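# Four arms build a freestanding three-block arch

## Task

The arm feet sit on the tabletop in the scene frame, in metres, with heading in degrees counter-clockwise from +x: arm1 at x=+0.65 y=+0.35 z=+0.72 heading -162; arm2 at x=-0.10 y=+0.65 z=+0.72 heading -63; arm3 at x=-0.65 y=-0.30 z=+0.72 heading +23; arm4 at x=+0.45 y=-0.65 z=+0.72 heading +106. Use blocks found among the table's objects to make an arch. Two identical blocks (the leaning pair) must each stand upright on one of their ends, with that end flat on the table, and tilt toward one another. A keystone must sit centred between them on their slanted upper ends and touch both with no gap. The three blocks must line up in a row, and no other loose object may be in contact with any of them. Any number of arms may help. At the end every gripper must have released and the arms must have backed away, and the arch must stand on its own without a robot holding it.

## Robot and tools

Robots: arm1, arm2, arm3 and arm4 are identical i2rt Big YAM arms. Each has six revolute joints, a two-finger gripper and a wrist camera. With joints 1 and 6 at 0 and the hand level and pointing forward, the camera rides on top of the hand and looks toward the fingertips. The hand reaches about 1.0 m out from the joint 1 axis. Foot positions and headings are listed in the task; the exact foot pose is never printed.

Frame: one scene frame for everything, origin on the floor, +z up; the tabletop is near z=0.72 m. The hand point is midway between the fingertips; the hand's z axis runs along the fingers and the fingers close along its y axis.

execute_actions(actions, cameras): actions is a list holding one action or none. An action is an object keyed by arm name; under each arm goes "joints", an object of absolute targets by joint name (not offsets). All arms in one action start together and may finish at different moments. Joints and ranges: joint1_rad -2.879 to 2.879 (base yaw; positive is counter-clockwise seen from above; 0 points the arm along its foot heading); joint2_rad 0 to 3.141 (shoulder; 0 has the upper arm lying back roughly level, increasing raises it and then tips it forward); joint3_rad 0 to 3.019 (elbow; 0 is folded, increasing opens it); joint4_rad -1.692 to 1.57 (hand pitch; positive tilts fingers up); joint5_rad -1.57 to 1.57 (hand sideways swing; positive toward the arm's right); joint6_rad -2.094 to 2.094 (hand roll; positive is clockwise viewed from behind the hand); gripper_m 0 to 0.093 (fingertip gap in metres). Angles are radians. Done tolerances: ±0.045, 0.14, 0.09, 0.055, 0.03, 0.035 rad for joints 1 to 6 and ±0.003 m for the gripper. Any joint or arm you omit keeps its previous target and may still be pushing. An unknown key or out-of-range number rejects the whole call and nothing moves. Joints move at different rates, so the hand's path between postures can sweep wide. A tiny change from the current position may not move a joint. cameras lists arm1_cam_wrist, arm2_cam_wrist, arm3_cam_wrist, arm4_cam_wrist or "all"; omitted, null or ["all"] gives every camera, [] gives none. An empty actions list just reports state and images.

Result lines: per-robot state with joint_positions and joint torques (drive output in joint order, without gripper; offset, scaled and noisy per unit, nonzero even in free air, so friction can mimic or mask load). joint_status tells how each commanded motion ended: done, off_target (stopped short, may still push), contact_stop or time_out (target dropped, holds where it stopped, though a time_out joint may keep a nearby target and keep pushing; on_its_own names it), not_followed (a self/arm-clearance check withheld the arm's targets, shown with a "joint command not followed" line and usually a cause; the gripper part still runs; withheld targets may be retried on later actions). on_its_own reports uncommanded behaviour; its "held at" value is the target held, not the actual position. The pictures line names the images in order. If a result reports a stop, the remaining execute_actions, wait and finished_scene calls in that same reply are skipped.

wait(seconds): 0 to 10 s with no new command; returns the same state and images. zoom_image(camera, region): enlarges part of that camera's latest full image; region is [x0, y0, x1, y1] in pixels from the top-left, at most 504 by 504. finished_scene(scene): ends the current scene by its number, after the last command has been held; irreversible, and its result says whether the arch counted and gives the next task. When resuming, first send an empty execute_actions to learn the current scene and task.

Cautions: the arms do not stop on contact and can push hard; to relieve a pushing joint, command its reported position. A joint holding a load sags. Sustained pushing or holding heats motors: MOTOR HOT warns from 85 °C, and at 100 °C that arm's motors and gripper let go until cooled (OVER-TEMPERATURE FAULT; unreached keys show limit_stop_at_motor_heat, so resend them). Grip force is roughly 50 to 62 N per pad, less on some grippers. Robots pressing hard on each other ends the run; the clearance check can be late and ignores fingers, gripper housings and wrist cameras, and no line reports arm-to-arm touching. Objects touching robots do not count. Between calls the robots keep the last command while the simulation runs. Loose objects may occasionally get nudged. Avoid drops, slips, slams, and knocking anything out of the work area, which ends the scene.

Each tool is called after "Emit:" as name([rows], argument=value, ...), one row to a line, values as JSON.

## Session

Emit:
execute_actions(actions=[])

Scene clock: 0.00 s.
Joint torques (N m, as the arm reports them, + toward a larger angle): no reading
Motor temperatures (°C, as the motors report them): arm1=[28 27 26 26 29 28] | arm2=[29 29 26 29 29 26] | arm3=[27 28 29 29 30 26] | arm4=[28 28 26 29 29 30]
arm1.joint_positions: joint1_rad=-0.223 joint2_rad=+0.493 joint3_rad=+1.496 joint4_rad=-1.269 joint5_rad=+0.115 joint6_rad=-0.158 gripper_m=+0.094
arm1.joint_status: not commanded
arm1.hand: x=+0.4938 y=+0.3553 z=+1.3976 quat_wxyz=(+0.070, -0.789, -0.061, +0.607) (m; scene frame)
arm2.joint_positions: joint1_rad=-0.640 joint2_rad=+0.605 joint3_rad=+1.627 joint4_rad=-1.309 joint5_rad=-0.114 joint6_rad=-0.386 gripper_m=+0.094
arm2.joint_status: not commanded
arm2.hand: x=-0.1004 y=+0.4654 z=+1.3877 quat_wxyz=(-0.330, -0.467, -0.652, +0.499) (m; scene frame)
arm3.joint_positions: joint1_rad=+0.333 joint2_rad=+0.371 joint3_rad=+1.502 joint4_rad=-1.543 joint5_rad=-0.224 joint6_rad=-0.657 gripper_m=+0.095
arm3.joint_status: not commanded
arm3.hand: x=-0.6195 y=-0.2172 z=+1.3959 quat_wxyz=(-0.542, +0.568, -0.612, -0.097) (m; scene frame)
arm4.joint_positions: joint1_rad=+0.384 joint2_rad=+0.343 joint3_rad=+1.315 joint4_rad=-1.497 joint5_rad=-0.059 joint6_rad=+0.134 gripper_m=+0.095
arm4.joint_status: not commanded
arm4.hand: x=+0.3711 y=-0.5632 z=+1.2746 quat_wxyz=(-0.152, +0.765, -0.409, -0.474) (m; scene frame)
pictures: arm1_cam_wrist, arm2_cam_wrist, arm3_cam_wrist, arm4_cam_wrist
Images, in order (width x height): arm1_cam_wrist 616x616, arm2_cam_wrist 616x616, arm3_cam_wrist 616x616, arm4_cam_wrist 616x616.

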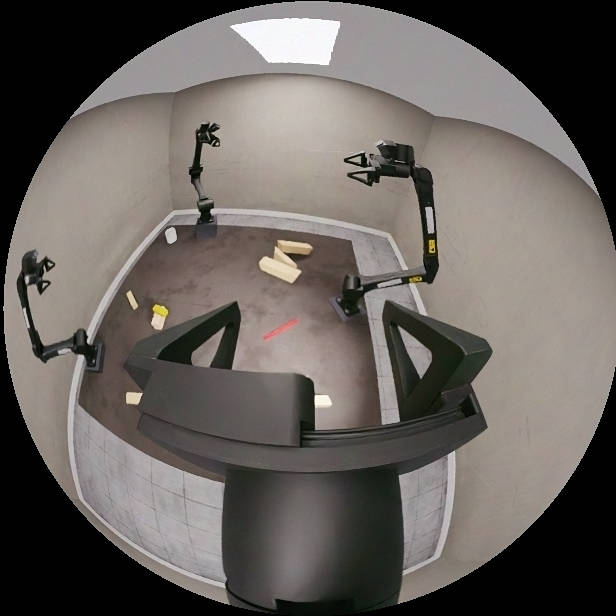

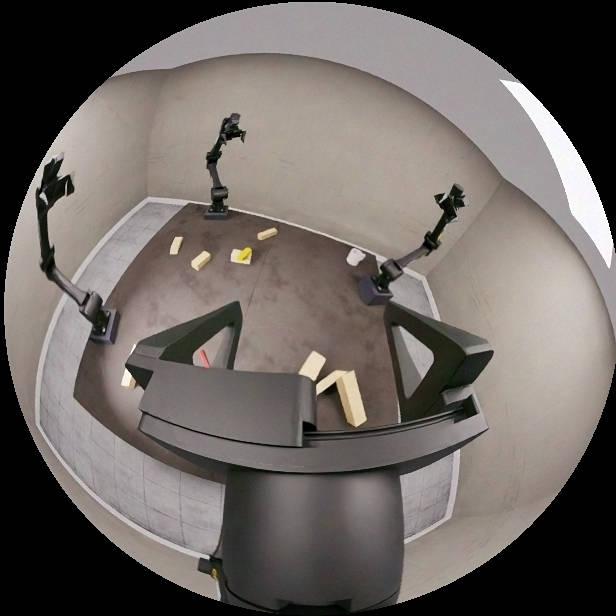

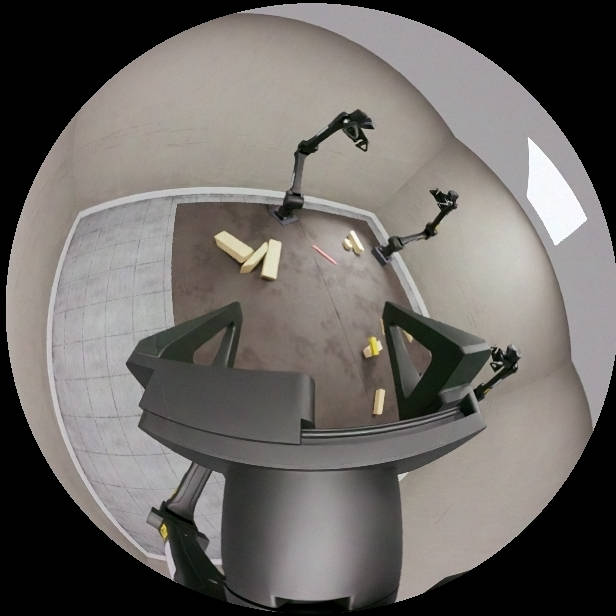

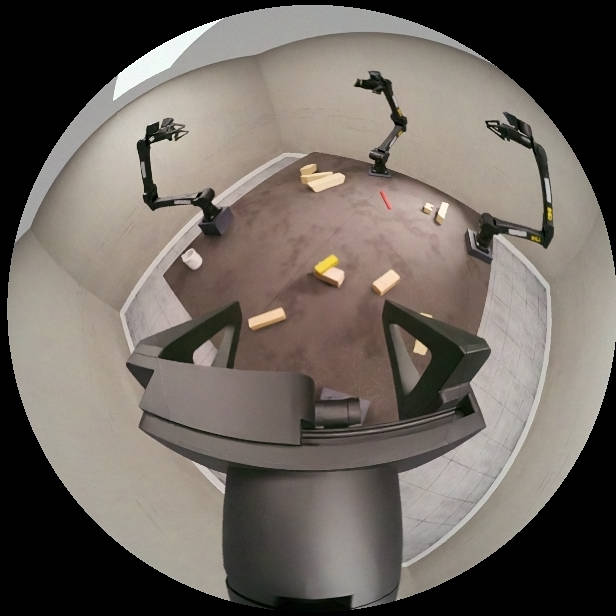

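Emit:
execute_actions([
  {"arm1":{"joints":{"joint4_rad":-0.6,"joint5_rad":0,"joint6_rad":0}},"arm2":{"joints":{"joint3_rad":1.1}},"arm3":{"joints":{"joint2_rad":0.9}},"arm4":{"joints":{"joint1_rad":0.0}}},
])

Scene clock: 2.27 s.
Joint torques (N m, as the arm reports them, + toward a larger angle): arm1=[-0.22  5.47  8.16  2.01 -0.11  0.09] | arm2=[-1.42 -0.04 10.21  1.98 -0.17  0.01] | arm3=[ 1.36 -2.9  10.24  1.42 -0.18  0.04] | arm4=[-2.97  5.82  7.91  1.61 -0.19  0.03]
Motor temperatures (°C, as the motors report them): arm1=[28 27 26 26 29 28] | arm2=[29 29 26 30 29 26] | arm3=[27 28 30 29 30 26] | arm4=[28 28 27 29 29 30]
arm1.joint_positions: joint1_rad=-0.223 joint2_rad=+0.493 joint3_rad=+1.496 joint4_rad=-0.622 joint5_rad=+0.002 joint6_rad=-0.010 gripper_m=+0.094
arm1.joint_status: all done
arm1.hand: x=+0.5043 y=+0.3363 z=+1.5532 quat_wxyz=(-0.028, -0.557, -0.026, +0.830) (m; scene frame)
arm2.joint_positions: joint1_rad=-0.640 joint2_rad=+0.609 joint3_rad=+1.097 joint4_rad=-1.308 joint5_rad=-0.114 joint6_rad=-0.386 gripper_m=+0.094
arm2.joint_status: all done
arm2.hand: x=-0.1146 y=+0.3960 z=+1.1321 quat_wxyz=(-0.221, -0.558, -0.744, +0.294) (m; scene frame)
arm3.joint_positions: joint1_rad=+0.333 joint2_rad=+0.901 joint3_rad=+1.502 joint4_rad=-1.543 joint5_rad=-0.224 joint6_rad=-0.657 gripper_m=+0.095
arm3.joint_status: all done
arm3.hand: x=-0.4492 y=-0.0789 z=+1.3062 quat_wxyz=(-0.305, +0.617, -0.718, -0.106) (m; scene frame)
arm4.joint_positions: joint1_rad=+0.010 joint2_rad=+0.343 joint3_rad=+1.315 joint4_rad=-1.497 joint5_rad=-0.059 joint6_rad=+0.134 gripper_m=+0.095
arm4.joint_status: all done
arm4.hand: x=+0.4072 y=-0.5391 z=+1.2741 quat_wxyz=(-0.238, +0.676, -0.545, -0.435) (m; scene frame)
pictures: arm1_cam_wrist, arm2_cam_wrist, arm3_cam_wrist, arm4_cam_wrist
Images, in order (width x height): arm1_cam_wrist 616x616, arm2_cam_wrist 616x616, arm3_cam_wrist 616x616, arm4_cam_wrist 616x616.

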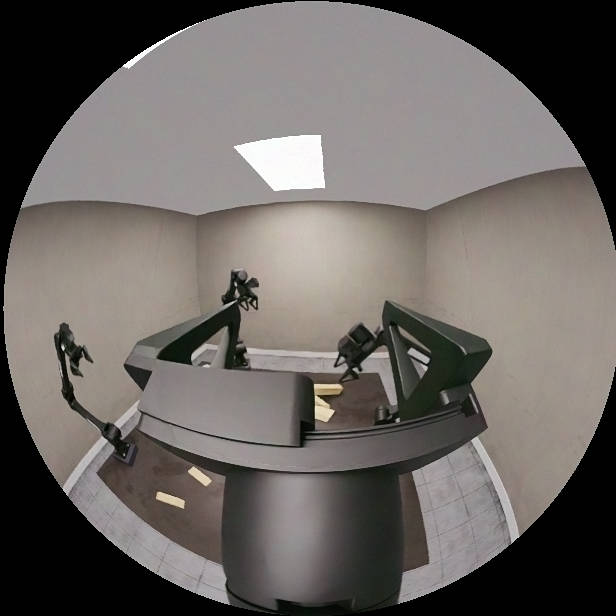

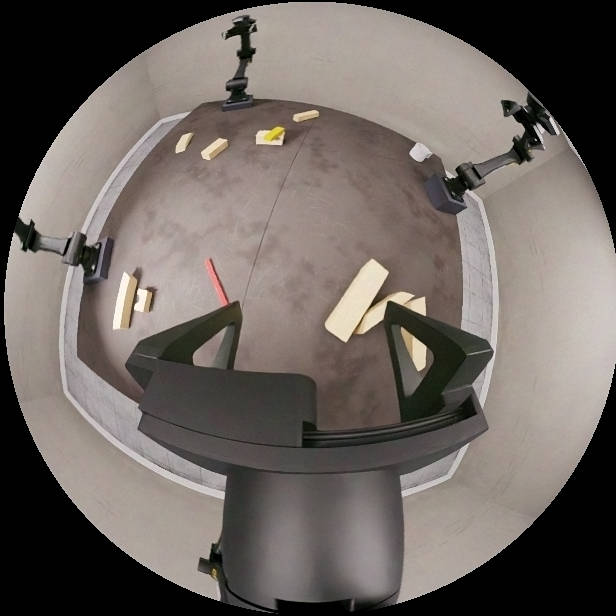

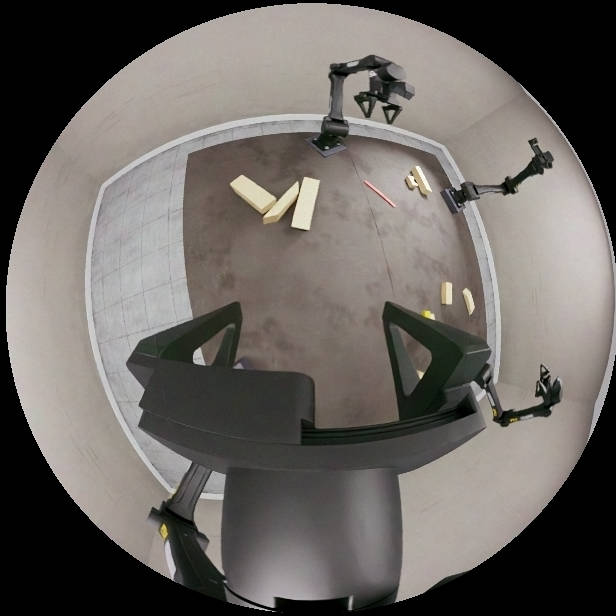

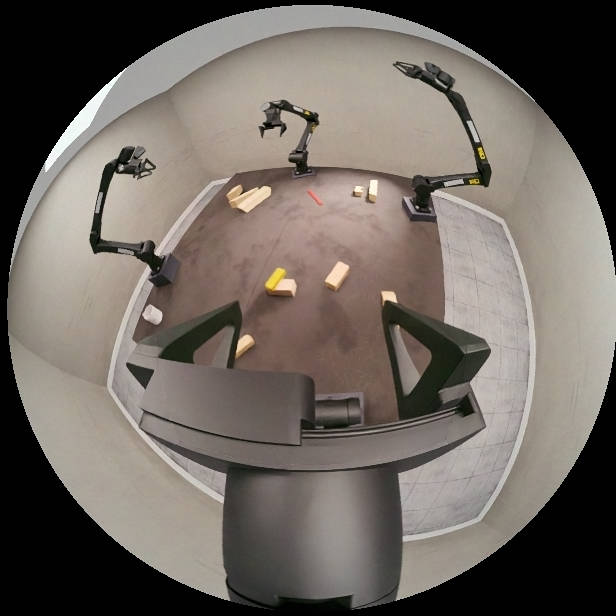

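Emit:
execute_actions([
  {"arm1":{"joints":{"joint1_rad":0.2,"joint2_rad":1.3,"joint3_rad":1.4,"joint4_rad":-1.6,"joint5_rad":0,"joint6_rad":0}},"arm2":{"joints":{"joint1_rad":-0.7,"joint2_rad":1.3,"joint3_rad":1.4,"joint4_rad":-1.6,"joint5_rad":0,"joint6_rad":0}},"arm3":{"joints":{"joint1_rad":0.0,"joint2_rad":1.3,"joint3_rad":1.4,"joint4_rad":-1.6,"joint5_rad":0,"joint6_rad":0}},"arm4":{"joints":{"joint1_rad":0.5,"joint2_rad":1.3,"joint3_rad":1.4,"joint4_rad":-1.6,"joint5_rad":0,"joint6_rad":0}}},
])

Scene clock: 7.00 s.
Joint torques (N m, as the arm reports them, + toward a larger angle): arm1=[  0.13 -10.92  11.74  -0.67  -0.04   0.08] | arm2=[ -2.15 -12.46  11.47   0.18   0.09   0.12] | arm3=[ 1.32 -9.87 10.37 -0.27  0.11  0.18] | arm4=[ -0.82 -12.31   9.81   0.11  -0.17  -0.05]
Motor temperatures (°C, as the motors report them): arm1=[28 27 27 26 29 28] | arm2=[29 29 27 30 29 26] | arm3=[27 28 31 29 30 26] | arm4=[28 28 27 29 29 30]
arm1.joint_positions: joint1_rad=+0.197 joint2_rad=+1.307 joint3_rad=+1.377 joint4_rad=-1.587 joint5_rad=+0.001 joint6_rad=-0.009 gripper_m=+0.094
arm1.joint_status: all done
arm1.hand: x=+0.3182 y=+0.1659 z=+1.0666 quat_wxyz=(-0.004, -0.967, -0.252, +0.030) (m; scene frame)
arm2.joint_positions: joint1_rad=-0.694 joint2_rad=+1.311 joint3_rad=+1.380 joint4_rad=-1.591 joint5_rad=-0.004 joint6_rad=-0.012 gripper_m=+0.094
arm2.joint_status: all done
arm2.hand: x=-0.1750 y=+0.2757 z=+1.0241 quat_wxyz=(-0.011, -0.773, -0.634, +0.022) (m; scene frame)
arm3.joint_positions: joint1_rad=+0.002 joint2_rad=+1.313 joint3_rad=+1.390 joint4_rad=-1.584 joint5_rad=-0.001 joint6_rad=-0.011 gripper_m=+0.095
arm3.joint_status: all done
arm3.hand: x=-0.2906 y=-0.1631 z=+1.1159 quat_wxyz=(-0.034, +0.182, -0.983, -0.001) (m; scene frame)
arm4.joint_positions: joint1_rad=+0.493 joint2_rad=+1.310 joint3_rad=+1.384 joint4_rad=-1.593 joint5_rad=+0.000 joint6_rad=+0.011 gripper_m=+0.095
arm4.joint_status: all done
arm4.hand: x=+0.1760 y=-0.3820 z=+1.0560 quat_wxyz=(-0.003, +0.925, -0.380, -0.024) (m; scene frame)
pictures: arm1_cam_wrist, arm2_cam_wrist, arm3_cam_wrist, arm4_cam_wrist
Images, in order (width x height): arm1_cam_wrist 616x616, arm2_cam_wrist 616x616, arm3_cam_wrist 616x616, arm4_cam_wrist 616x616.

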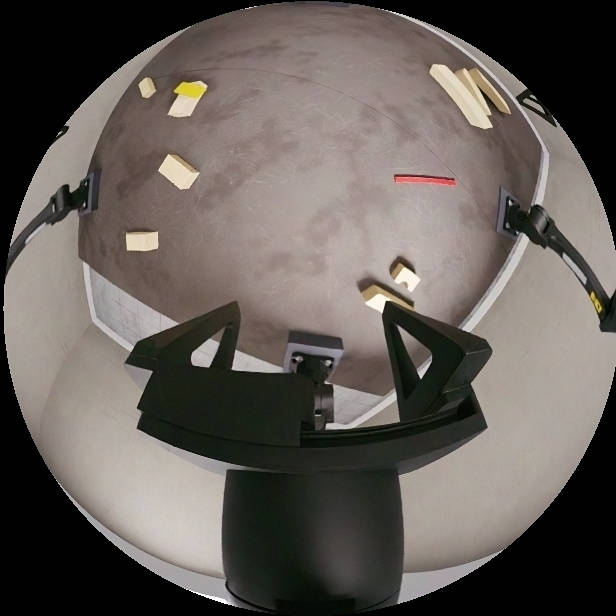

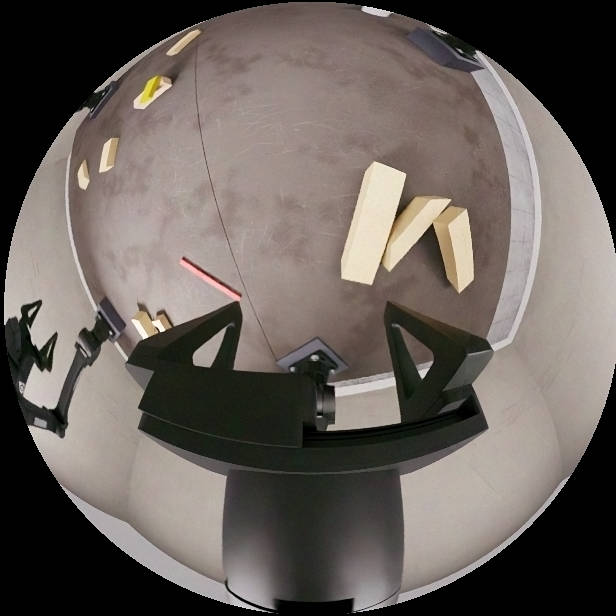

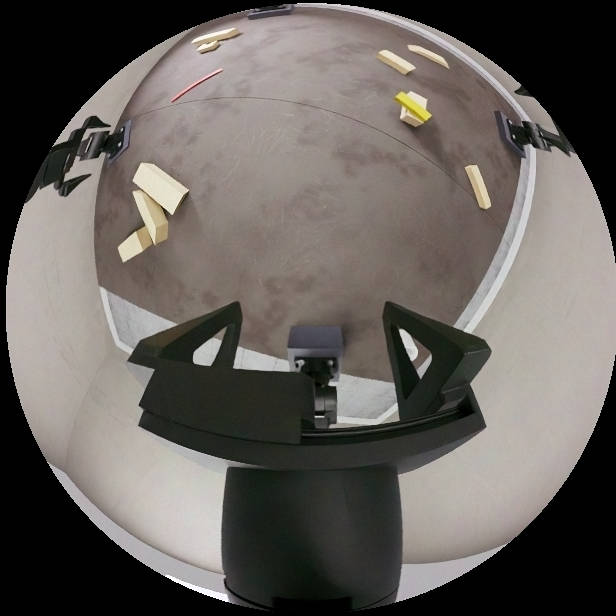

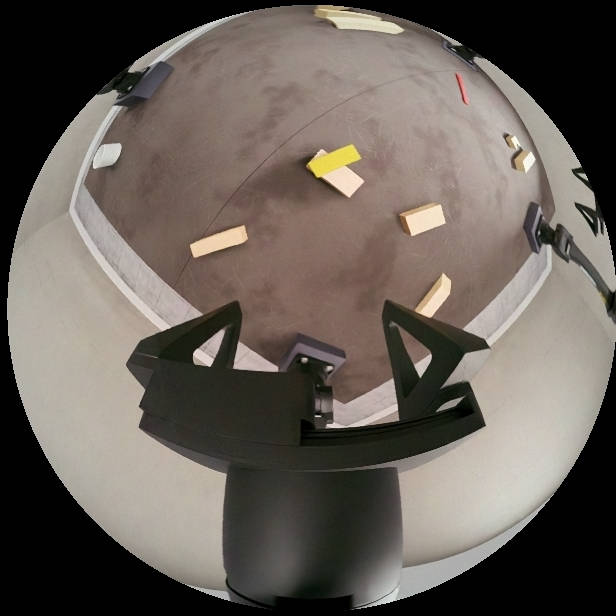

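Emit:
zoom_image(camera="arm2_cam_wrist", region=[300, 130, 520, 330])

Emit:
zoom_image(camera="arm4_cam_wrist", region=[170, 120, 490, 340])

Emit:
zoom_image(camera="arm1_cam_wrist", region=[100, 50, 520, 330])

Emit:
zoom_image(camera="arm3_cam_wrist", region=[90, 10, 510, 290])

Region (300, 130, 520, 330) of arm2_cam_wrist's 616x616 image, scaled by 2.291, with more detail than that image has; it fills the top 458 rows of this view, and the rest is white.

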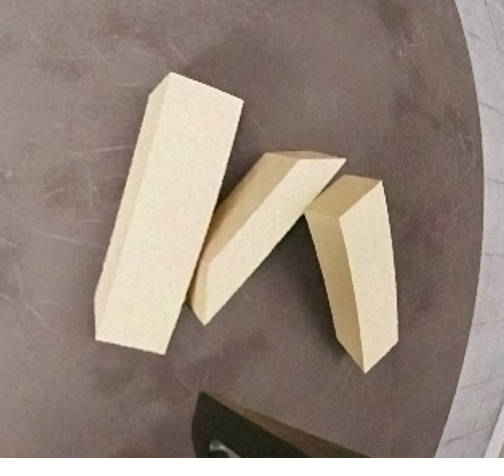

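Region (170, 120, 490, 340) of arm4_cam_wrist's 616x616 image, scaled by 1.575, with more detail than that image has; it fills the top 346 rows of this view, and the rest is white.

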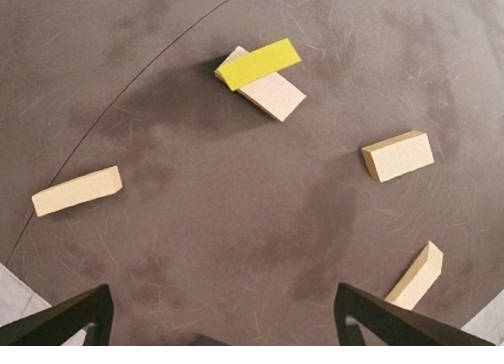

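Region (100, 50, 520, 330) of arm1_cam_wrist's 616x616 image, scaled by 1.200, with more detail than that image has.

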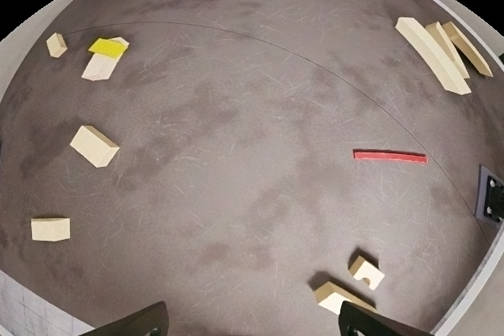

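Region (90, 10, 510, 290) of arm3_cam_wrist's 616x616 image, scaled by 1.200, with more detail than that image has.

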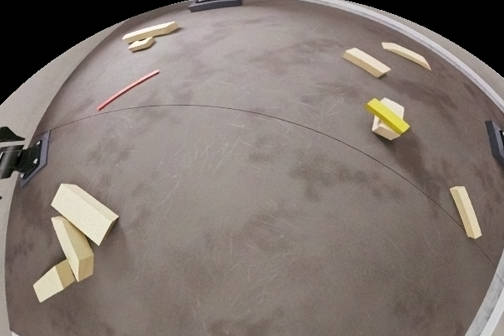

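Emit:
execute_actions([
  {"arm1":{"joints":{"joint1_rad":-0.4,"joint2_rad":1.45,"joint4_rad":-1.55}},"arm2":{"joints":{"joint1_rad":-1.1,"joint2_rad":1.45,"joint4_rad":-1.55}},"arm4":{"joints":{"joint1_rad":0.0,"joint2_rad":1.45,"joint4_rad":-1.55}}},
], cameras=["arm1_cam_wrist","arm2_cam_wrist","arm4_cam_wrist"])

Emit:
zoom_image(camera="arm2_cam_wrist", region=[180, 60, 480, 320])

Emit:
zoom_image(camera="arm4_cam_wrist", region=[100, 60, 500, 320])

Emit:
zoom_image(camera="arm1_cam_wrist", region=[100, 60, 500, 320])

Scene clock: 31.93 s.
Joint torques (N m, as the arm reports them, + toward a larger angle): arm1=[  0.3  -13.78  11.46   0.01  -0.02   0.07] | arm2=[ -0.67 -14.45  11.3    0.58  -0.05   0.1 ] | arm3=[  0.47 -10.23  10.16  -0.43   0.17   0.12] | arm4=[ -1.23 -14.13   9.7    0.3   -0.21  -0.06]
Motor temperatures (°C, as the motors report them): arm1=[28 27 30 26 29 28] | arm2=[29 29 29 29 29 26] | arm3=[27 28 33 29 30 26] | arm4=[28 28 30 29 29 30]
arm1.joint_positions: joint1_rad=-0.403 joint2_rad=+1.466 joint3_rad=+1.377 joint4_rad=-1.558 joint5_rad=+0.001 joint6_rad=-0.008 gripper_m=+0.094
arm1.joint_status: all done
arm1.hand: x=+0.2444 y=+0.3907 z=+1.0079 quat_wxyz=(-0.001, -0.998, +0.046, -0.034) (m; scene frame)
arm2.joint_positions: joint1_rad=-1.109 joint2_rad=+1.456 joint3_rad=+1.380 joint4_rad=-1.555 joint5_rad=+0.000 joint6_rad=-0.010 gripper_m=+0.094
arm2.joint_status: all done
arm2.hand: x=-0.3373 y=+0.3165 z=+0.9717 quat_wxyz=(+0.018, -0.887, -0.461, -0.022) (m; scene frame)
arm3.joint_positions: joint1_rad=+0.002 joint2_rad=+1.313 joint3_rad=+1.390 joint4_rad=-1.584 joint5_rad=-0.001 joint6_rad=-0.011 gripper_m=+0.095
arm3.joint_status: not commanded
arm3.hand: x=-0.2906 y=-0.1631 z=+1.1159 quat_wxyz=(-0.034, +0.182, -0.983, -0.001) (m; scene frame)
arm4.joint_positions: joint1_rad=-0.008 joint2_rad=+1.456 joint3_rad=+1.384 joint4_rad=-1.553 joint5_rad=+0.001 joint6_rad=+0.009 gripper_m=+0.095
arm4.joint_status: all done
arm4.hand: x=+0.3288 y=-0.2542 z=+0.9988 quat_wxyz=(+0.022, +0.802, -0.596, +0.023) (m; scene frame)
pictures: arm1_cam_wrist, arm2_cam_wrist, arm4_cam_wrist
Images, in order (width x height): arm1_cam_wrist 616x616, arm2_cam_wrist 616x616, arm4_cam_wrist 616x616.

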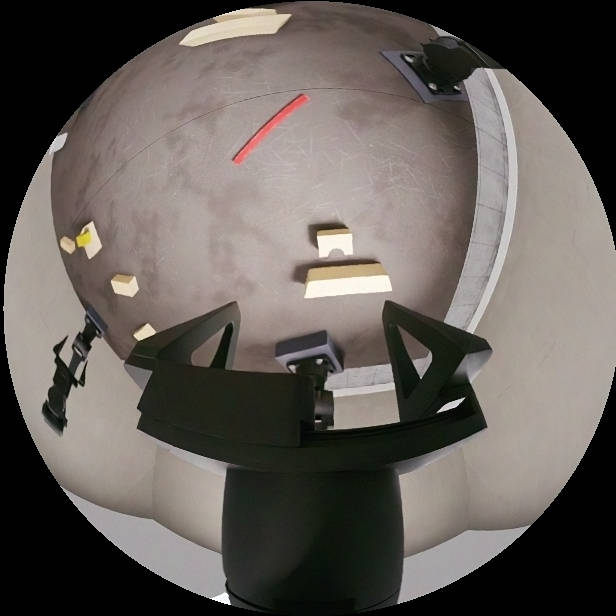

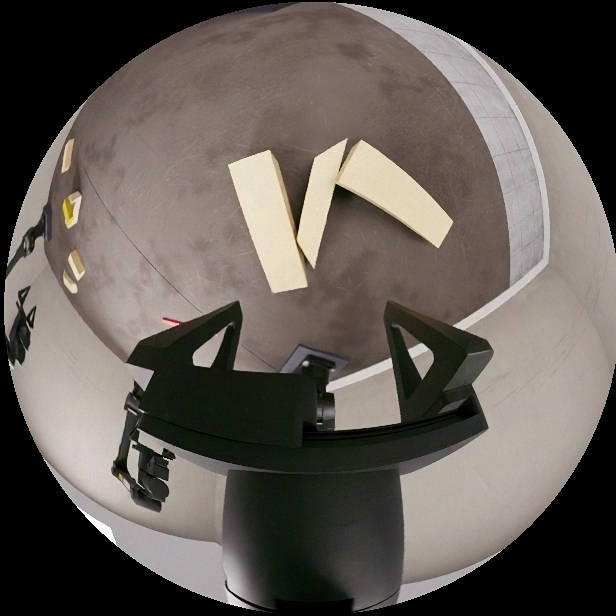

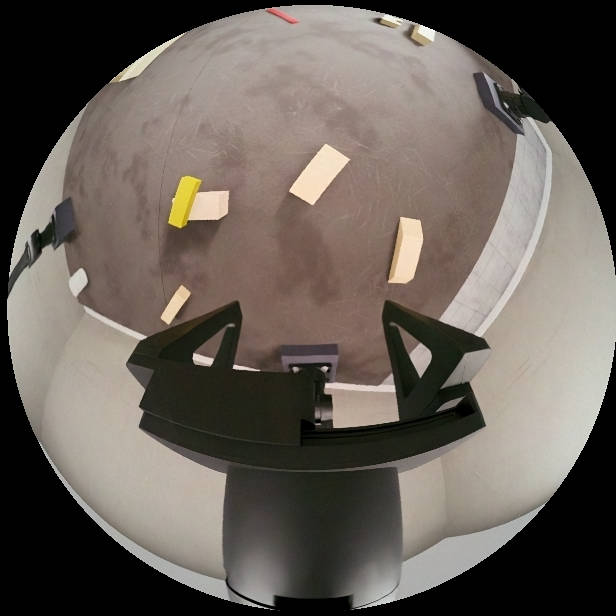

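Region (180, 60, 480, 320) of arm2_cam_wrist's 616x616 image, scaled by 1.680, with more detail than that image has; it fills the top 437 rows of this view, and the rest is white.

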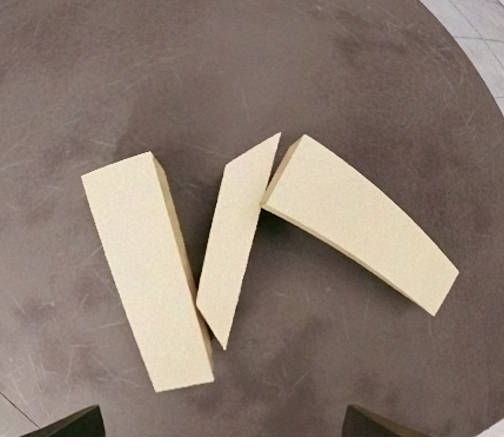

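Region (100, 60, 500, 320) of arm4_cam_wrist's 616x616 image, scaled by 1.260, with more detail than that image has; it fills the top 328 rows of this view, and the rest is white.

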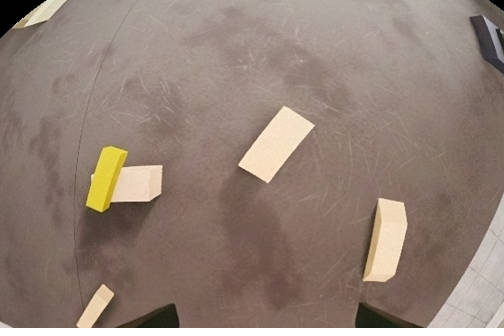

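Region (100, 60, 500, 320) of arm1_cam_wrist's 616x616 image, scaled by 1.260, with more detail than that image has; it fills the top 328 rows of this view, and the rest is white.

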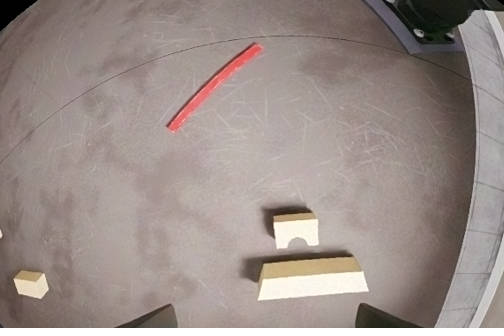

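Emit:
execute_actions([
  {"arm4":{"joints":{"joint1_rad":0.5,"joint2_rad":1.715,"joint3_rad":0.5,"joint4_rad":1.1}},"arm2":{"joints":{"joint1_rad":-1.3,"joint2_rad":1.0,"joint3_rad":1.3}}},
], cameras=["arm4_cam_wrist"])

Emit:
zoom_image(camera="arm4_cam_wrist", region=[220, 130, 420, 290])

Scene clock: 37.30 s.
Joint torques (N m, as the arm reports them, + toward a larger angle): arm1=[  0.19 -13.85  11.51  -0.02  -0.03   0.07] | arm2=[-0.48 -4.14 10.8   1.3  -0.07  0.09] | arm3=[  0.78 -10.21  10.19  -0.47   0.13   0.14] | arm4=[ -0.61 -13.1    4.74   2.16  -0.08   0.09]
Motor temperatures (°C, as the motors report them): arm1=[28 27 30 26 29 28] | arm2=[29 29 29 29 29 26] | arm3=[27 28 33 29 30 26] | arm4=[28 29 30 29 29 30]
arm1.joint_positions: joint1_rad=-0.403 joint2_rad=+1.466 joint3_rad=+1.377 joint4_rad=-1.558 joint5_rad=+0.001 joint6_rad=-0.008 gripper_m=+0.094
arm1.joint_status: not commanded
arm1.hand: x=+0.2444 y=+0.3907 z=+1.0079 quat_wxyz=(-0.001, -0.998, +0.046, -0.034) (m; scene frame)
arm2.joint_positions: joint1_rad=-1.310 joint2_rad=+0.990 joint3_rad=+1.290 joint4_rad=-1.553 joint5_rad=+0.000 joint6_rad=-0.009 gripper_m=+0.094
arm2.joint_status: all done
arm2.hand: x=-0.3246 y=+0.4384 z=+1.0957 quat_wxyz=(-0.053, -0.917, -0.366, +0.153) (m; scene frame)
arm3.joint_positions: joint1_rad=+0.002 joint2_rad=+1.313 joint3_rad=+1.390 joint4_rad=-1.584 joint5_rad=-0.001 joint6_rad=-0.011 gripper_m=+0.095
arm3.joint_status: not commanded
arm3.hand: x=-0.2906 y=-0.1631 z=+1.1159 quat_wxyz=(-0.034, +0.182, -0.983, -0.001) (m; scene frame)
arm4.joint_positions: joint1_rad=+0.489 joint2_rad=+1.724 joint3_rad=+0.491 joint4_rad=+1.083 joint5_rad=-0.002 joint6_rad=-0.005 gripper_m=+0.095
arm4.joint_status: all done
arm4.hand: x=+0.0802 y=-0.2905 z=+0.8563 quat_wxyz=(-0.241, +0.703, -0.287, -0.604) (m; scene frame)
pictures: arm4_cam_wrist
Images, in order (width x height): arm4_cam_wrist 616x616.

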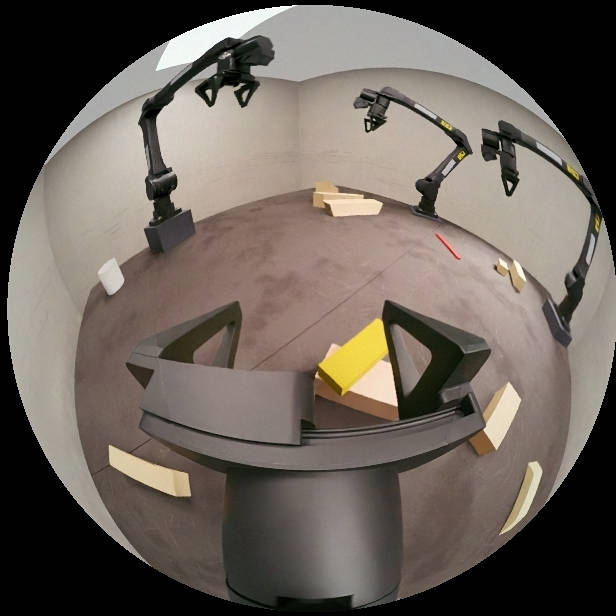

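Region (220, 130, 420, 290) of arm4_cam_wrist's 616x616 image, scaled by 2.520, with more detail than that image has; it fills the top 403 rows of this view, and the rest is white.

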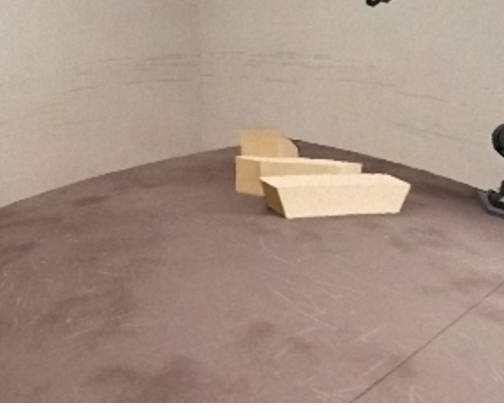

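Emit:
execute_actions([
  {"arm2":{"joints":{"joint1_rad":0.1,"joint2_rad":0.9}},"arm4":{"joints":{"joint1_rad":-0.2,"joint2_rad":1.0,"joint3_rad":1.2,"joint4_rad":-1.2}},"arm1":{"joints":{"joint1_rad":0.3,"joint2_rad":1.0}},"arm3":{"joints":{"joint1_rad":0.97,"joint6_rad":-0.6}}},
], cameras=[])

Emit:
execute_actions([
  {"arm3":{"joints":{"joint2_rad":2.19,"joint3_rad":1.91,"joint4_rad":-1.29}}},
], cameras=["arm3_cam_wrist"])

Scene clock: 44.57 s.
Joint torques (N m, as the arm reports them, + toward a larger angle): arm1=[ 0.37 -4.13 11.77  0.81  0.03  0.06] | arm2=[-1.08 -3.28 10.75  1.49 -0.06  0.1 ] | arm3=[  1.87 -10.63  10.19  -0.44   0.07  -0.11] | arm4=[-2.9  -7.73 10.37  0.86 -0.29  0.06]
Motor temperatures (°C, as the motors report them): arm1=[28 27 31 26 29 28] | arm2=[29 29 29 30 29 26] | arm3=[27 29 34 29 30 26] | arm4=[28 29 30 29 29 30]
arm1.joint_positions: joint1_rad=+0.294 joint2_rad=+0.993 joint3_rad=+1.377 joint4_rad=-1.557 joint5_rad=-0.001 joint6_rad=-0.008 gripper_m=+0.094
arm1.joint_status: all done
arm1.hand: x=+0.3897 y=+0.1682 z=+1.1723 quat_wxyz=(-0.056, -0.935, -0.293, +0.193) (m; scene frame)
arm2.joint_positions: joint1_rad=+0.095 joint2_rad=+0.893 joint3_rad=+1.290 joint4_rad=-1.553 joint5_rad=-0.001 joint6_rad=-0.009 gripper_m=+0.094
arm2.joint_status: all done
arm2.hand: x=+0.0635 y=+0.4091 z=+1.1174 quat_wxyz=(-0.174, -0.460, -0.865, +0.099) (m; scene frame)
arm3.joint_positions: joint1_rad=+0.965 joint2_rad=+1.313 joint3_rad=+1.390 joint4_rad=-1.584 joint5_rad=+0.000 joint6_rad=-0.590 gripper_m=+0.095
arm3.joint_status: all done
arm3.hand: x=-0.5568 y=+0.0773 z=+1.1124 quat_wxyz=(-0.028, +0.816, -0.578, -0.007) (m; scene frame)
arm4.joint_positions: joint1_rad=-0.192 joint2_rad=+1.006 joint3_rad=+1.188 joint4_rad=-1.193 joint5_rad=+0.003 joint6_rad=-0.005 gripper_m=+0.095
arm4.joint_status: all done
arm4.hand: x=+0.4078 y=-0.2679 z=+1.1045 quat_wxyz=(-0.179, +0.720, -0.638, -0.203) (m; scene frame)
pictures: none
No camera images: the call's "cameras" was empty. Leave "cameras" out to get every camera's image.

Scene clock: 46.13 s.
Joint torques (N m, as the arm reports them, + toward a larger angle): arm1=[ 0.44 -4.29 11.76  0.77  0.04  0.06] | arm2=[-1.   -3.19 10.75  1.49 -0.05  0.08] | arm3=[  1.07 -21.32  11.81   0.42  -0.11  -0.1 ] | arm4=[-3.21 -7.83 10.26  0.78 -0.25  0.06]
Motor temperatures (°C, as the motors report them): arm1=[28 27 31 26 29 28] | arm2=[29 29 29 30 29 26] | arm3=[27 29 34 29 30 26] | arm4=[28 29 30 29 29 30]
arm1.joint_positions: joint1_rad=+0.294 joint2_rad=+0.993 joint3_rad=+1.377 joint4_rad=-1.557 joint5_rad=-0.001 joint6_rad=-0.008 gripper_m=+0.094
arm1.joint_status: not commanded
arm1.hand: x=+0.3897 y=+0.1682 z=+1.1723 quat_wxyz=(-0.056, -0.935, -0.293, +0.193) (m; scene frame)
arm2.joint_positions: joint1_rad=+0.095 joint2_rad=+0.893 joint3_rad=+1.290 joint4_rad=-1.553 joint5_rad=-0.001 joint6_rad=-0.009 gripper_m=+0.094
arm2.joint_status: not commanded
arm2.hand: x=+0.0635 y=+0.4091 z=+1.1174 quat_wxyz=(-0.174, -0.460, -0.865, +0.099) (m; scene frame)
arm3.joint_positions: joint1_rad=+0.970 joint2_rad=+2.199 joint3_rad=+1.874 joint4_rad=-1.300 joint5_rad=+0.002 joint6_rad=-0.591 gripper_m=+0.095
arm3.joint_status: all done
arm3.hand: x=-0.4924 y=+0.3282 z=+0.8424 quat_wxyz=(+0.026, +0.817, -0.576, +0.016) (m; scene frame)
arm4.joint_positions: joint1_rad=-0.192 joint2_rad=+1.006 joint3_rad=+1.188 joint4_rad=-1.193 joint5_rad=+0.003 joint6_rad=-0.005 gripper_m=+0.095
arm4.joint_status: not commanded
arm4.hand: x=+0.4078 y=-0.2679 z=+1.1045 quat_wxyz=(-0.179, +0.720, -0.638, -0.203) (m; scene frame)
pictures: arm3_cam_wrist
Images, in order (width x height): arm3_cam_wrist 616x616.

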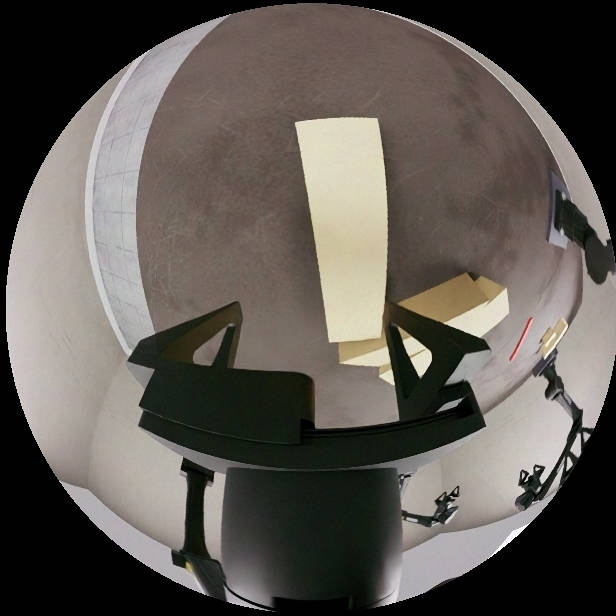

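Emit:
execute_actions([
  {"arm3":{"joints":{"joint1_rad":0.94,"joint2_rad":2.32,"joint3_rad":2.09,"joint4_rad":-1.3,"joint6_rad":-0.77}}},
], cameras=["arm3_cam_wrist"])

Scene clock: 48.17 s.
Joint torques (N m, as the arm reports them, + toward a larger angle): arm1=[ 0.53 -4.2  11.72  0.78  0.04  0.07] | arm2=[-1.12 -3.28 10.73  1.47 -0.06  0.09] | arm3=[  0.6  -20.58  13.52   0.1   -0.07  -0.08] | arm4=[-2.68 -7.96 10.22  0.77 -0.23  0.09]
Motor temperatures (°C, as the motors report them): arm1=[28 27 31 26 29 28] | arm2=[29 29 29 30 29 26] | arm3=[27 29 34 29 30 26] | arm4=[28 29 31 29 29 30]
arm1.joint_positions: joint1_rad=+0.294 joint2_rad=+0.993 joint3_rad=+1.377 joint4_rad=-1.557 joint5_rad=-0.001 joint6_rad=-0.008 gripper_m=+0.094
arm1.joint_status: not commanded
arm1.hand: x=+0.3897 y=+0.1682 z=+1.1723 quat_wxyz=(-0.056, -0.935, -0.293, +0.193) (m; scene frame)
arm2.joint_positions: joint1_rad=+0.095 joint2_rad=+0.893 joint3_rad=+1.290 joint4_rad=-1.553 joint5_rad=-0.001 joint6_rad=-0.009 gripper_m=+0.094
arm2.joint_status: not commanded
arm2.hand: x=+0.0635 y=+0.4091 z=+1.1174 quat_wxyz=(-0.174, -0.460, -0.865, +0.099) (m; scene frame)
arm3.joint_positions: joint1_rad=+0.949 joint2_rad=+2.310 joint3_rad=+2.036 joint4_rad=-1.300 joint5_rad=+0.002 joint6_rad=-0.759 gripper_m=+0.095
arm3.joint_status: all done
arm3.hand: x=-0.4672 y=+0.3691 z=+0.8279 quat_wxyz=(+0.003, +0.858, -0.514, +0.006) (m; scene frame)
arm4.joint_positions: joint1_rad=-0.192 joint2_rad=+1.006 joint3_rad=+1.188 joint4_rad=-1.193 joint5_rad=+0.003 joint6_rad=-0.005 gripper_m=+0.095
arm4.joint_status: not commanded
arm4.hand: x=+0.4078 y=-0.2679 z=+1.1045 quat_wxyz=(-0.179, +0.720, -0.638, -0.203) (m; scene frame)
pictures: arm3_cam_wrist
Images, in order (width x height): arm3_cam_wrist 616x616.

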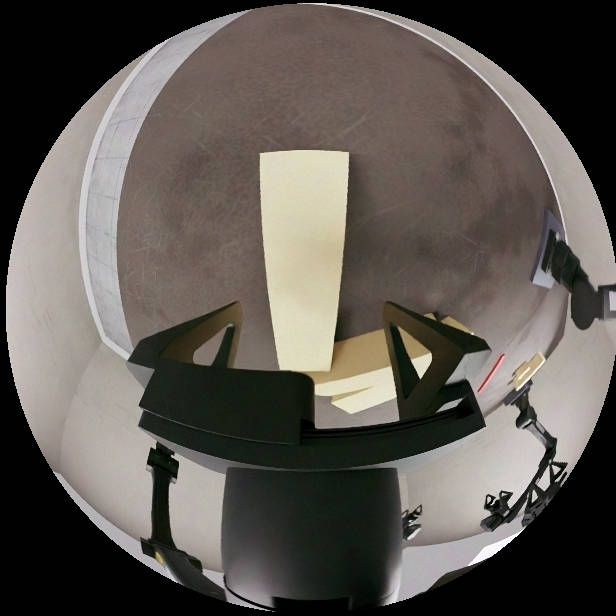

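Emit:
execute_actions([
  {"arm3":{"joints":{"joint2_rad":2.405,"joint3_rad":1.98,"joint4_rad":-1.14}}},
], cameras=["arm3_cam_wrist"])

Scene clock: 49.83 s.
Joint torques (N m, as the arm reports them, + toward a larger angle): arm1=[ 0.39 -4.27 11.76  0.76  0.03  0.07] | arm2=[-0.99 -3.29 10.75  1.48 -0.05  0.1 ] | arm3=[ -0.16 -21.51   8.22   0.69  -0.04  -0.09] | arm4=[-2.64 -7.47 10.29  0.82 -0.25  0.07]
Motor temperatures (°C, as the motors report them): arm1=[28 27 31 26 29 28] | arm2=[29 29 29 30 29 26] | arm3=[27 29 34 29 30 26] | arm4=[28 28 31 29 29 30]
arm1.joint_positions: joint1_rad=+0.294 joint2_rad=+0.993 joint3_rad=+1.377 joint4_rad=-1.557 joint5_rad=-0.001 joint6_rad=-0.008 gripper_m=+0.094
arm1.joint_status: not commanded
arm1.hand: x=+0.3897 y=+0.1682 z=+1.1723 quat_wxyz=(-0.056, -0.935, -0.293, +0.193) (m; scene frame)
arm2.joint_positions: joint1_rad=+0.095 joint2_rad=+0.893 joint3_rad=+1.290 joint4_rad=-1.553 joint5_rad=-0.001 joint6_rad=-0.009 gripper_m=+0.094
arm2.joint_status: not commanded
arm2.hand: x=+0.0635 y=+0.4091 z=+1.1174 quat_wxyz=(-0.174, -0.460, -0.865, +0.099) (m; scene frame)
arm3.joint_positions: joint1_rad=+0.949 joint2_rad=+2.401 joint3_rad=+1.979 joint4_rad=-1.157 joint5_rad=+0.002 joint6_rad=-0.762 gripper_m=+0.095
arm3.joint_status: all done
arm3.hand: x=-0.4667 y=+0.3679 z=+0.7458 quat_wxyz=(+0.006, +0.858, -0.513, +0.007) (m; scene frame)
arm4.joint_positions: joint1_rad=-0.192 joint2_rad=+1.006 joint3_rad=+1.188 joint4_rad=-1.193 joint5_rad=+0.003 joint6_rad=-0.005 gripper_m=+0.095
arm4.joint_status: not commanded
arm4.hand: x=+0.4078 y=-0.2679 z=+1.1045 quat_wxyz=(-0.179, +0.720, -0.638, -0.203) (m; scene frame)
pictures: arm3_cam_wrist
Images, in order (width x height): arm3_cam_wrist 616x616.

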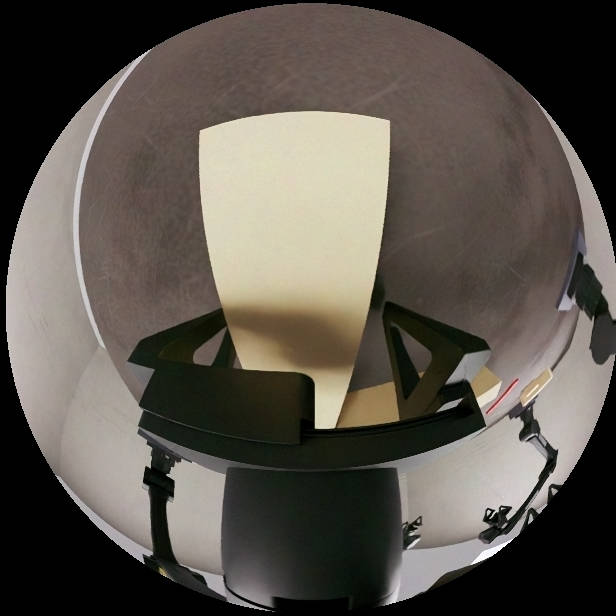

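Emit:
execute_actions([
  {"arm3":{"joints":{"gripper_m":0.05}}},
], cameras=[])

Emit:
execute_actions([
  {"arm3":{"joints":{"joint2_rad":2.1,"joint3_rad":1.95,"joint4_rad":-1.3}}},
], cameras=["arm3_cam_wrist"])

Scene clock: 50.60 s.
Joint torques (N m, as the arm reports them, + toward a larger angle): arm1=[ 0.33 -4.35 11.79  0.76  0.04  0.07] | arm2=[-0.98 -3.17 10.75  1.48 -0.04  0.1 ] | arm3=[  0.71 -21.66   8.41   0.53   0.09  -0.09] | arm4=[-2.49 -7.99 10.23  0.73 -0.24  0.07]
Motor temperatures (°C, as the motors report them): arm1=[28 27 31 26 29 28] | arm2=[29 29 29 30 29 26] | arm3=[27 29 34 29 30 26] | arm4=[28 28 31 29 29 30]
arm1.joint_positions: joint1_rad=+0.294 joint2_rad=+0.993 joint3_rad=+1.377 joint4_rad=-1.557 joint5_rad=-0.001 joint6_rad=-0.008 gripper_m=+0.094
arm1.joint_status: not commanded
arm1.hand: x=+0.3897 y=+0.1682 z=+1.1723 quat_wxyz=(-0.056, -0.935, -0.293, +0.193) (m; scene frame)
arm2.joint_positions: joint1_rad=+0.095 joint2_rad=+0.893 joint3_rad=+1.290 joint4_rad=-1.553 joint5_rad=-0.001 joint6_rad=-0.009 gripper_m=+0.094
arm2.joint_status: not commanded
arm2.hand: x=+0.0635 y=+0.4091 z=+1.1174 quat_wxyz=(-0.174, -0.460, -0.865, +0.099) (m; scene frame)
arm3.joint_positions: joint1_rad=+0.949 joint2_rad=+2.401 joint3_rad=+1.979 joint4_rad=-1.155 joint5_rad=-0.001 joint6_rad=-0.762 gripper_m=+0.059
arm3.joint_status: gripper_m off_target (ended at +0.059, target +0.050)
arm3.hand: x=-0.4671 y=+0.3684 z=+0.7458 quat_wxyz=(+0.005, +0.858, -0.513, +0.005) (m; scene frame)
arm4.joint_positions: joint1_rad=-0.192 joint2_rad=+1.006 joint3_rad=+1.188 joint4_rad=-1.193 joint5_rad=+0.003 joint6_rad=-0.005 gripper_m=+0.095
arm4.joint_status: not commanded
arm4.hand: x=+0.4078 y=-0.2679 z=+1.1045 quat_wxyz=(-0.179, +0.720, -0.638, -0.203) (m; scene frame)
pictures: none
No camera images: the call's "cameras" was empty. Leave "cameras" out to get every camera's image.

Scene clock: 52.03 s.
Joint torques (N m, as the arm reports them, + toward a larger angle): arm1=[ 0.48 -4.18 11.78  0.76  0.04  0.06] | arm2=[-1.03 -3.25 10.75  1.5  -0.06  0.09] | arm3=[  1.31 -22.13  11.53  -0.32   0.09  -0.08] | arm4=[-2.52 -7.4  10.37  0.87 -0.24  0.09]
Motor temperatures (°C, as the motors report them): arm1=[28 27 31 26 29 28] | arm2=[29 29 29 30 29 26] | arm3=[27 29 34 29 30 26] | arm4=[28 28 31 29 29 30]
arm1.joint_positions: joint1_rad=+0.294 joint2_rad=+0.993 joint3_rad=+1.377 joint4_rad=-1.557 joint5_rad=-0.001 joint6_rad=-0.008 gripper_m=+0.094
arm1.joint_status: not commanded
arm1.hand: x=+0.3897 y=+0.1682 z=+1.1723 quat_wxyz=(-0.056, -0.935, -0.293, +0.193) (m; scene frame)
arm2.joint_positions: joint1_rad=+0.095 joint2_rad=+0.893 joint3_rad=+1.290 joint4_rad=-1.553 joint5_rad=-0.001 joint6_rad=-0.009 gripper_m=+0.094
arm2.joint_status: not commanded
arm2.hand: x=+0.0635 y=+0.4091 z=+1.1174 quat_wxyz=(-0.174, -0.460, -0.865, +0.099) (m; scene frame)
arm3.joint_positions: joint1_rad=+0.949 joint2_rad=+2.114 joint3_rad=+1.925 joint4_rad=-1.283 joint5_rad=-0.001 joint6_rad=-0.762 gripper_m=+0.059
arm3.joint_status: all done
arm3.hand: x=-0.4732 y=+0.3514 z=+0.9155 quat_wxyz=(-0.045, +0.858, -0.512, -0.009) (m; scene frame)
arm4.joint_positions: joint1_rad=-0.192 joint2_rad=+1.006 joint3_rad=+1.188 joint4_rad=-1.193 joint5_rad=+0.003 joint6_rad=-0.005 gripper_m=+0.095
arm4.joint_status: not commanded
arm4.hand: x=+0.4078 y=-0.2679 z=+1.1045 quat_wxyz=(-0.179, +0.720, -0.638, -0.203) (m; scene frame)
pictures: arm3_cam_wrist
Images, in order (width x height): arm3_cam_wrist 616x616.

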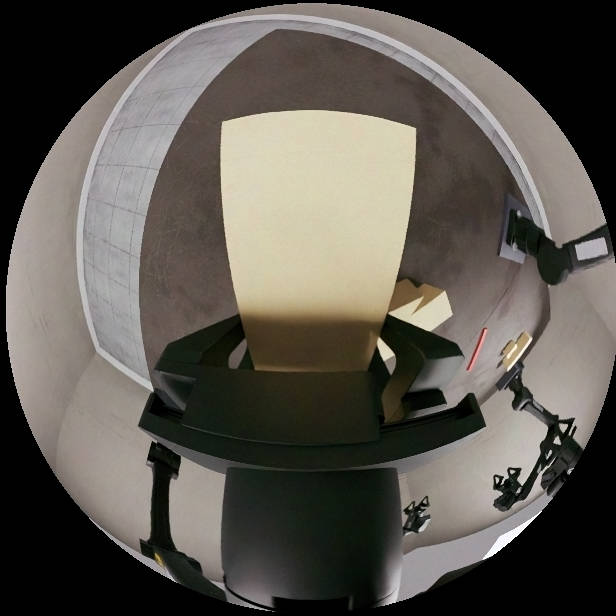

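Emit:
execute_actions([
  {"arm3":{"joints":{"joint1_rad":0.108,"joint2_rad":1.2,"joint3_rad":0.9,"joint4_rad":-0.09,"joint6_rad":0}}},
], cameras=["arm3_cam_wrist"])

Scene clock: 55.93 s.
Joint torques (N m, as the arm reports them, + toward a larger angle): arm1=[ 0.54 -4.1  11.77  0.77  0.04  0.07] | arm2=[-1.08 -3.29 10.76  1.48 -0.05  0.09] | arm3=[ 1.53 -9.92 12.37  3.83  0.    0.18] | arm4=[-2.97 -7.69 10.34  0.86 -0.29  0.1 ]
Motor temperatures (°C, as the motors report them): arm1=[28 27 31 26 29 28] | arm2=[29 29 29 30 29 26] | arm3=[27 30 34 29 30 26] | arm4=[28 28 31 29 29 30]
arm1.joint_positions: joint1_rad=+0.294 joint2_rad=+0.993 joint3_rad=+1.377 joint4_rad=-1.557 joint5_rad=-0.001 joint6_rad=-0.008 gripper_m=+0.094
arm1.joint_status: not commanded
arm1.hand: x=+0.3897 y=+0.1682 z=+1.1723 quat_wxyz=(-0.056, -0.935, -0.293, +0.193) (m; scene frame)
arm2.joint_positions: joint1_rad=+0.095 joint2_rad=+0.893 joint3_rad=+1.290 joint4_rad=-1.553 joint5_rad=-0.001 joint6_rad=-0.009 gripper_m=+0.094
arm2.joint_status: not commanded
arm2.hand: x=+0.0635 y=+0.4091 z=+1.1174 quat_wxyz=(-0.174, -0.460, -0.865, +0.099) (m; scene frame)
arm3.joint_positions: joint1_rad=+0.109 joint2_rad=+1.216 joint3_rad=+0.876 joint4_rad=-0.141 joint5_rad=+0.002 joint6_rad=-0.012 gripper_m=+0.059
arm3.joint_status: all done
arm3.hand: x=-0.1771 y=-0.0614 z=+1.0857 quat_wxyz=(-0.507, +0.203, -0.830, -0.111) (m; scene frame)
arm4.joint_positions: joint1_rad=-0.192 joint2_rad=+1.006 joint3_rad=+1.188 joint4_rad=-1.193 joint5_rad=+0.003 joint6_rad=-0.005 gripper_m=+0.095
arm4.joint_status: not commanded
arm4.hand: x=+0.4078 y=-0.2679 z=+1.1045 quat_wxyz=(-0.179, +0.720, -0.638, -0.203) (m; scene frame)
pictures: arm3_cam_wrist
Images, in order (width x height): arm3_cam_wrist 616x616.

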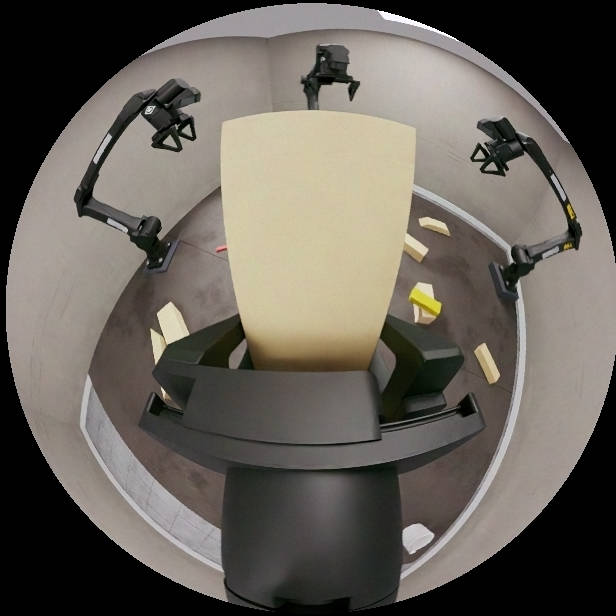

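Emit:
execute_actions([
  {"arm2":{"joints":{"joint1_rad":-0.97,"joint2_rad":1.575,"joint3_rad":1.19,"joint4_rad":-1.17,"joint6_rad":-0.09}}},
], cameras=["arm2_cam_wrist"])

Scene clock: 57.87 s.
Joint torques (N m, as the arm reports them, + toward a larger angle): arm1=[ 0.4  -4.28 11.77  0.79  0.04  0.06] | arm2=[ -1.5  -15.3    9.35   0.67  -0.08  -0.13] | arm3=[  1.17 -10.89  12.14   3.91  -0.03   0.11] | arm4=[-2.52 -7.7  10.32  0.85 -0.23  0.08]
Motor temperatures (°C, as the motors report them): arm1=[28 27 31 26 29 28] | arm2=[29 29 29 30 29 26] | arm3=[27 30 35 29 30 26] | arm4=[28 28 31 29 29 30]
arm1.joint_positions: joint1_rad=+0.294 joint2_rad=+0.993 joint3_rad=+1.377 joint4_rad=-1.557 joint5_rad=-0.001 joint6_rad=-0.008 gripper_m=+0.094
arm1.joint_status: not commanded
arm1.hand: x=+0.3897 y=+0.1682 z=+1.1723 quat_wxyz=(-0.056, -0.935, -0.293, +0.193) (m; scene frame)
arm2.joint_positions: joint1_rad=-0.973 joint2_rad=+1.576 joint3_rad=+1.186 joint4_rad=-1.173 joint5_rad=+0.000 joint6_rad=-0.079 gripper_m=+0.094
arm2.joint_status: all done
arm2.hand: x=-0.3078 y=+0.2567 z=+0.8491 quat_wxyz=(+0.003, -0.836, -0.549, +0.008) (m; scene frame)
arm3.joint_positions: joint1_rad=+0.109 joint2_rad=+1.216 joint3_rad=+0.876 joint4_rad=-0.141 joint5_rad=+0.002 joint6_rad=-0.011 gripper_m=+0.059
arm3.joint_status: not commanded
arm3.hand: x=-0.1771 y=-0.0614 z=+1.0857 quat_wxyz=(-0.507, +0.202, -0.830, -0.111) (m; scene frame)
arm4.joint_positions: joint1_rad=-0.192 joint2_rad=+1.006 joint3_rad=+1.188 joint4_rad=-1.193 joint5_rad=+0.003 joint6_rad=-0.005 gripper_m=+0.095
arm4.joint_status: not commanded
arm4.hand: x=+0.4078 y=-0.2679 z=+1.1045 quat_wxyz=(-0.179, +0.720, -0.638, -0.203) (m; scene frame)
pictures: arm2_cam_wrist
Images, in order (width x height): arm2_cam_wrist 616x616.

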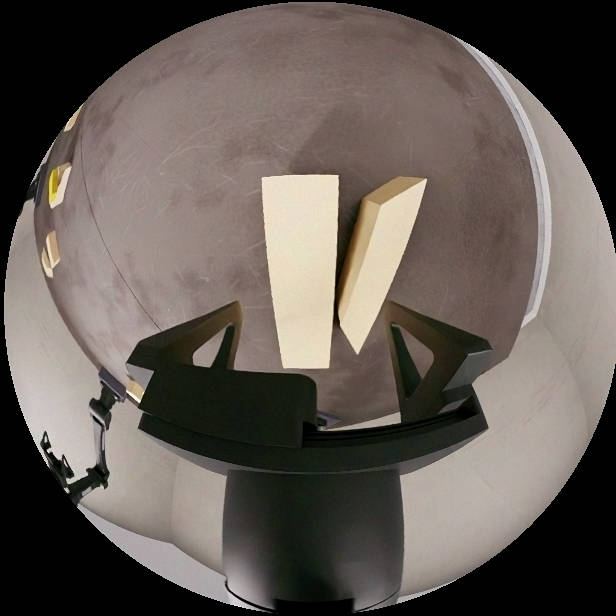

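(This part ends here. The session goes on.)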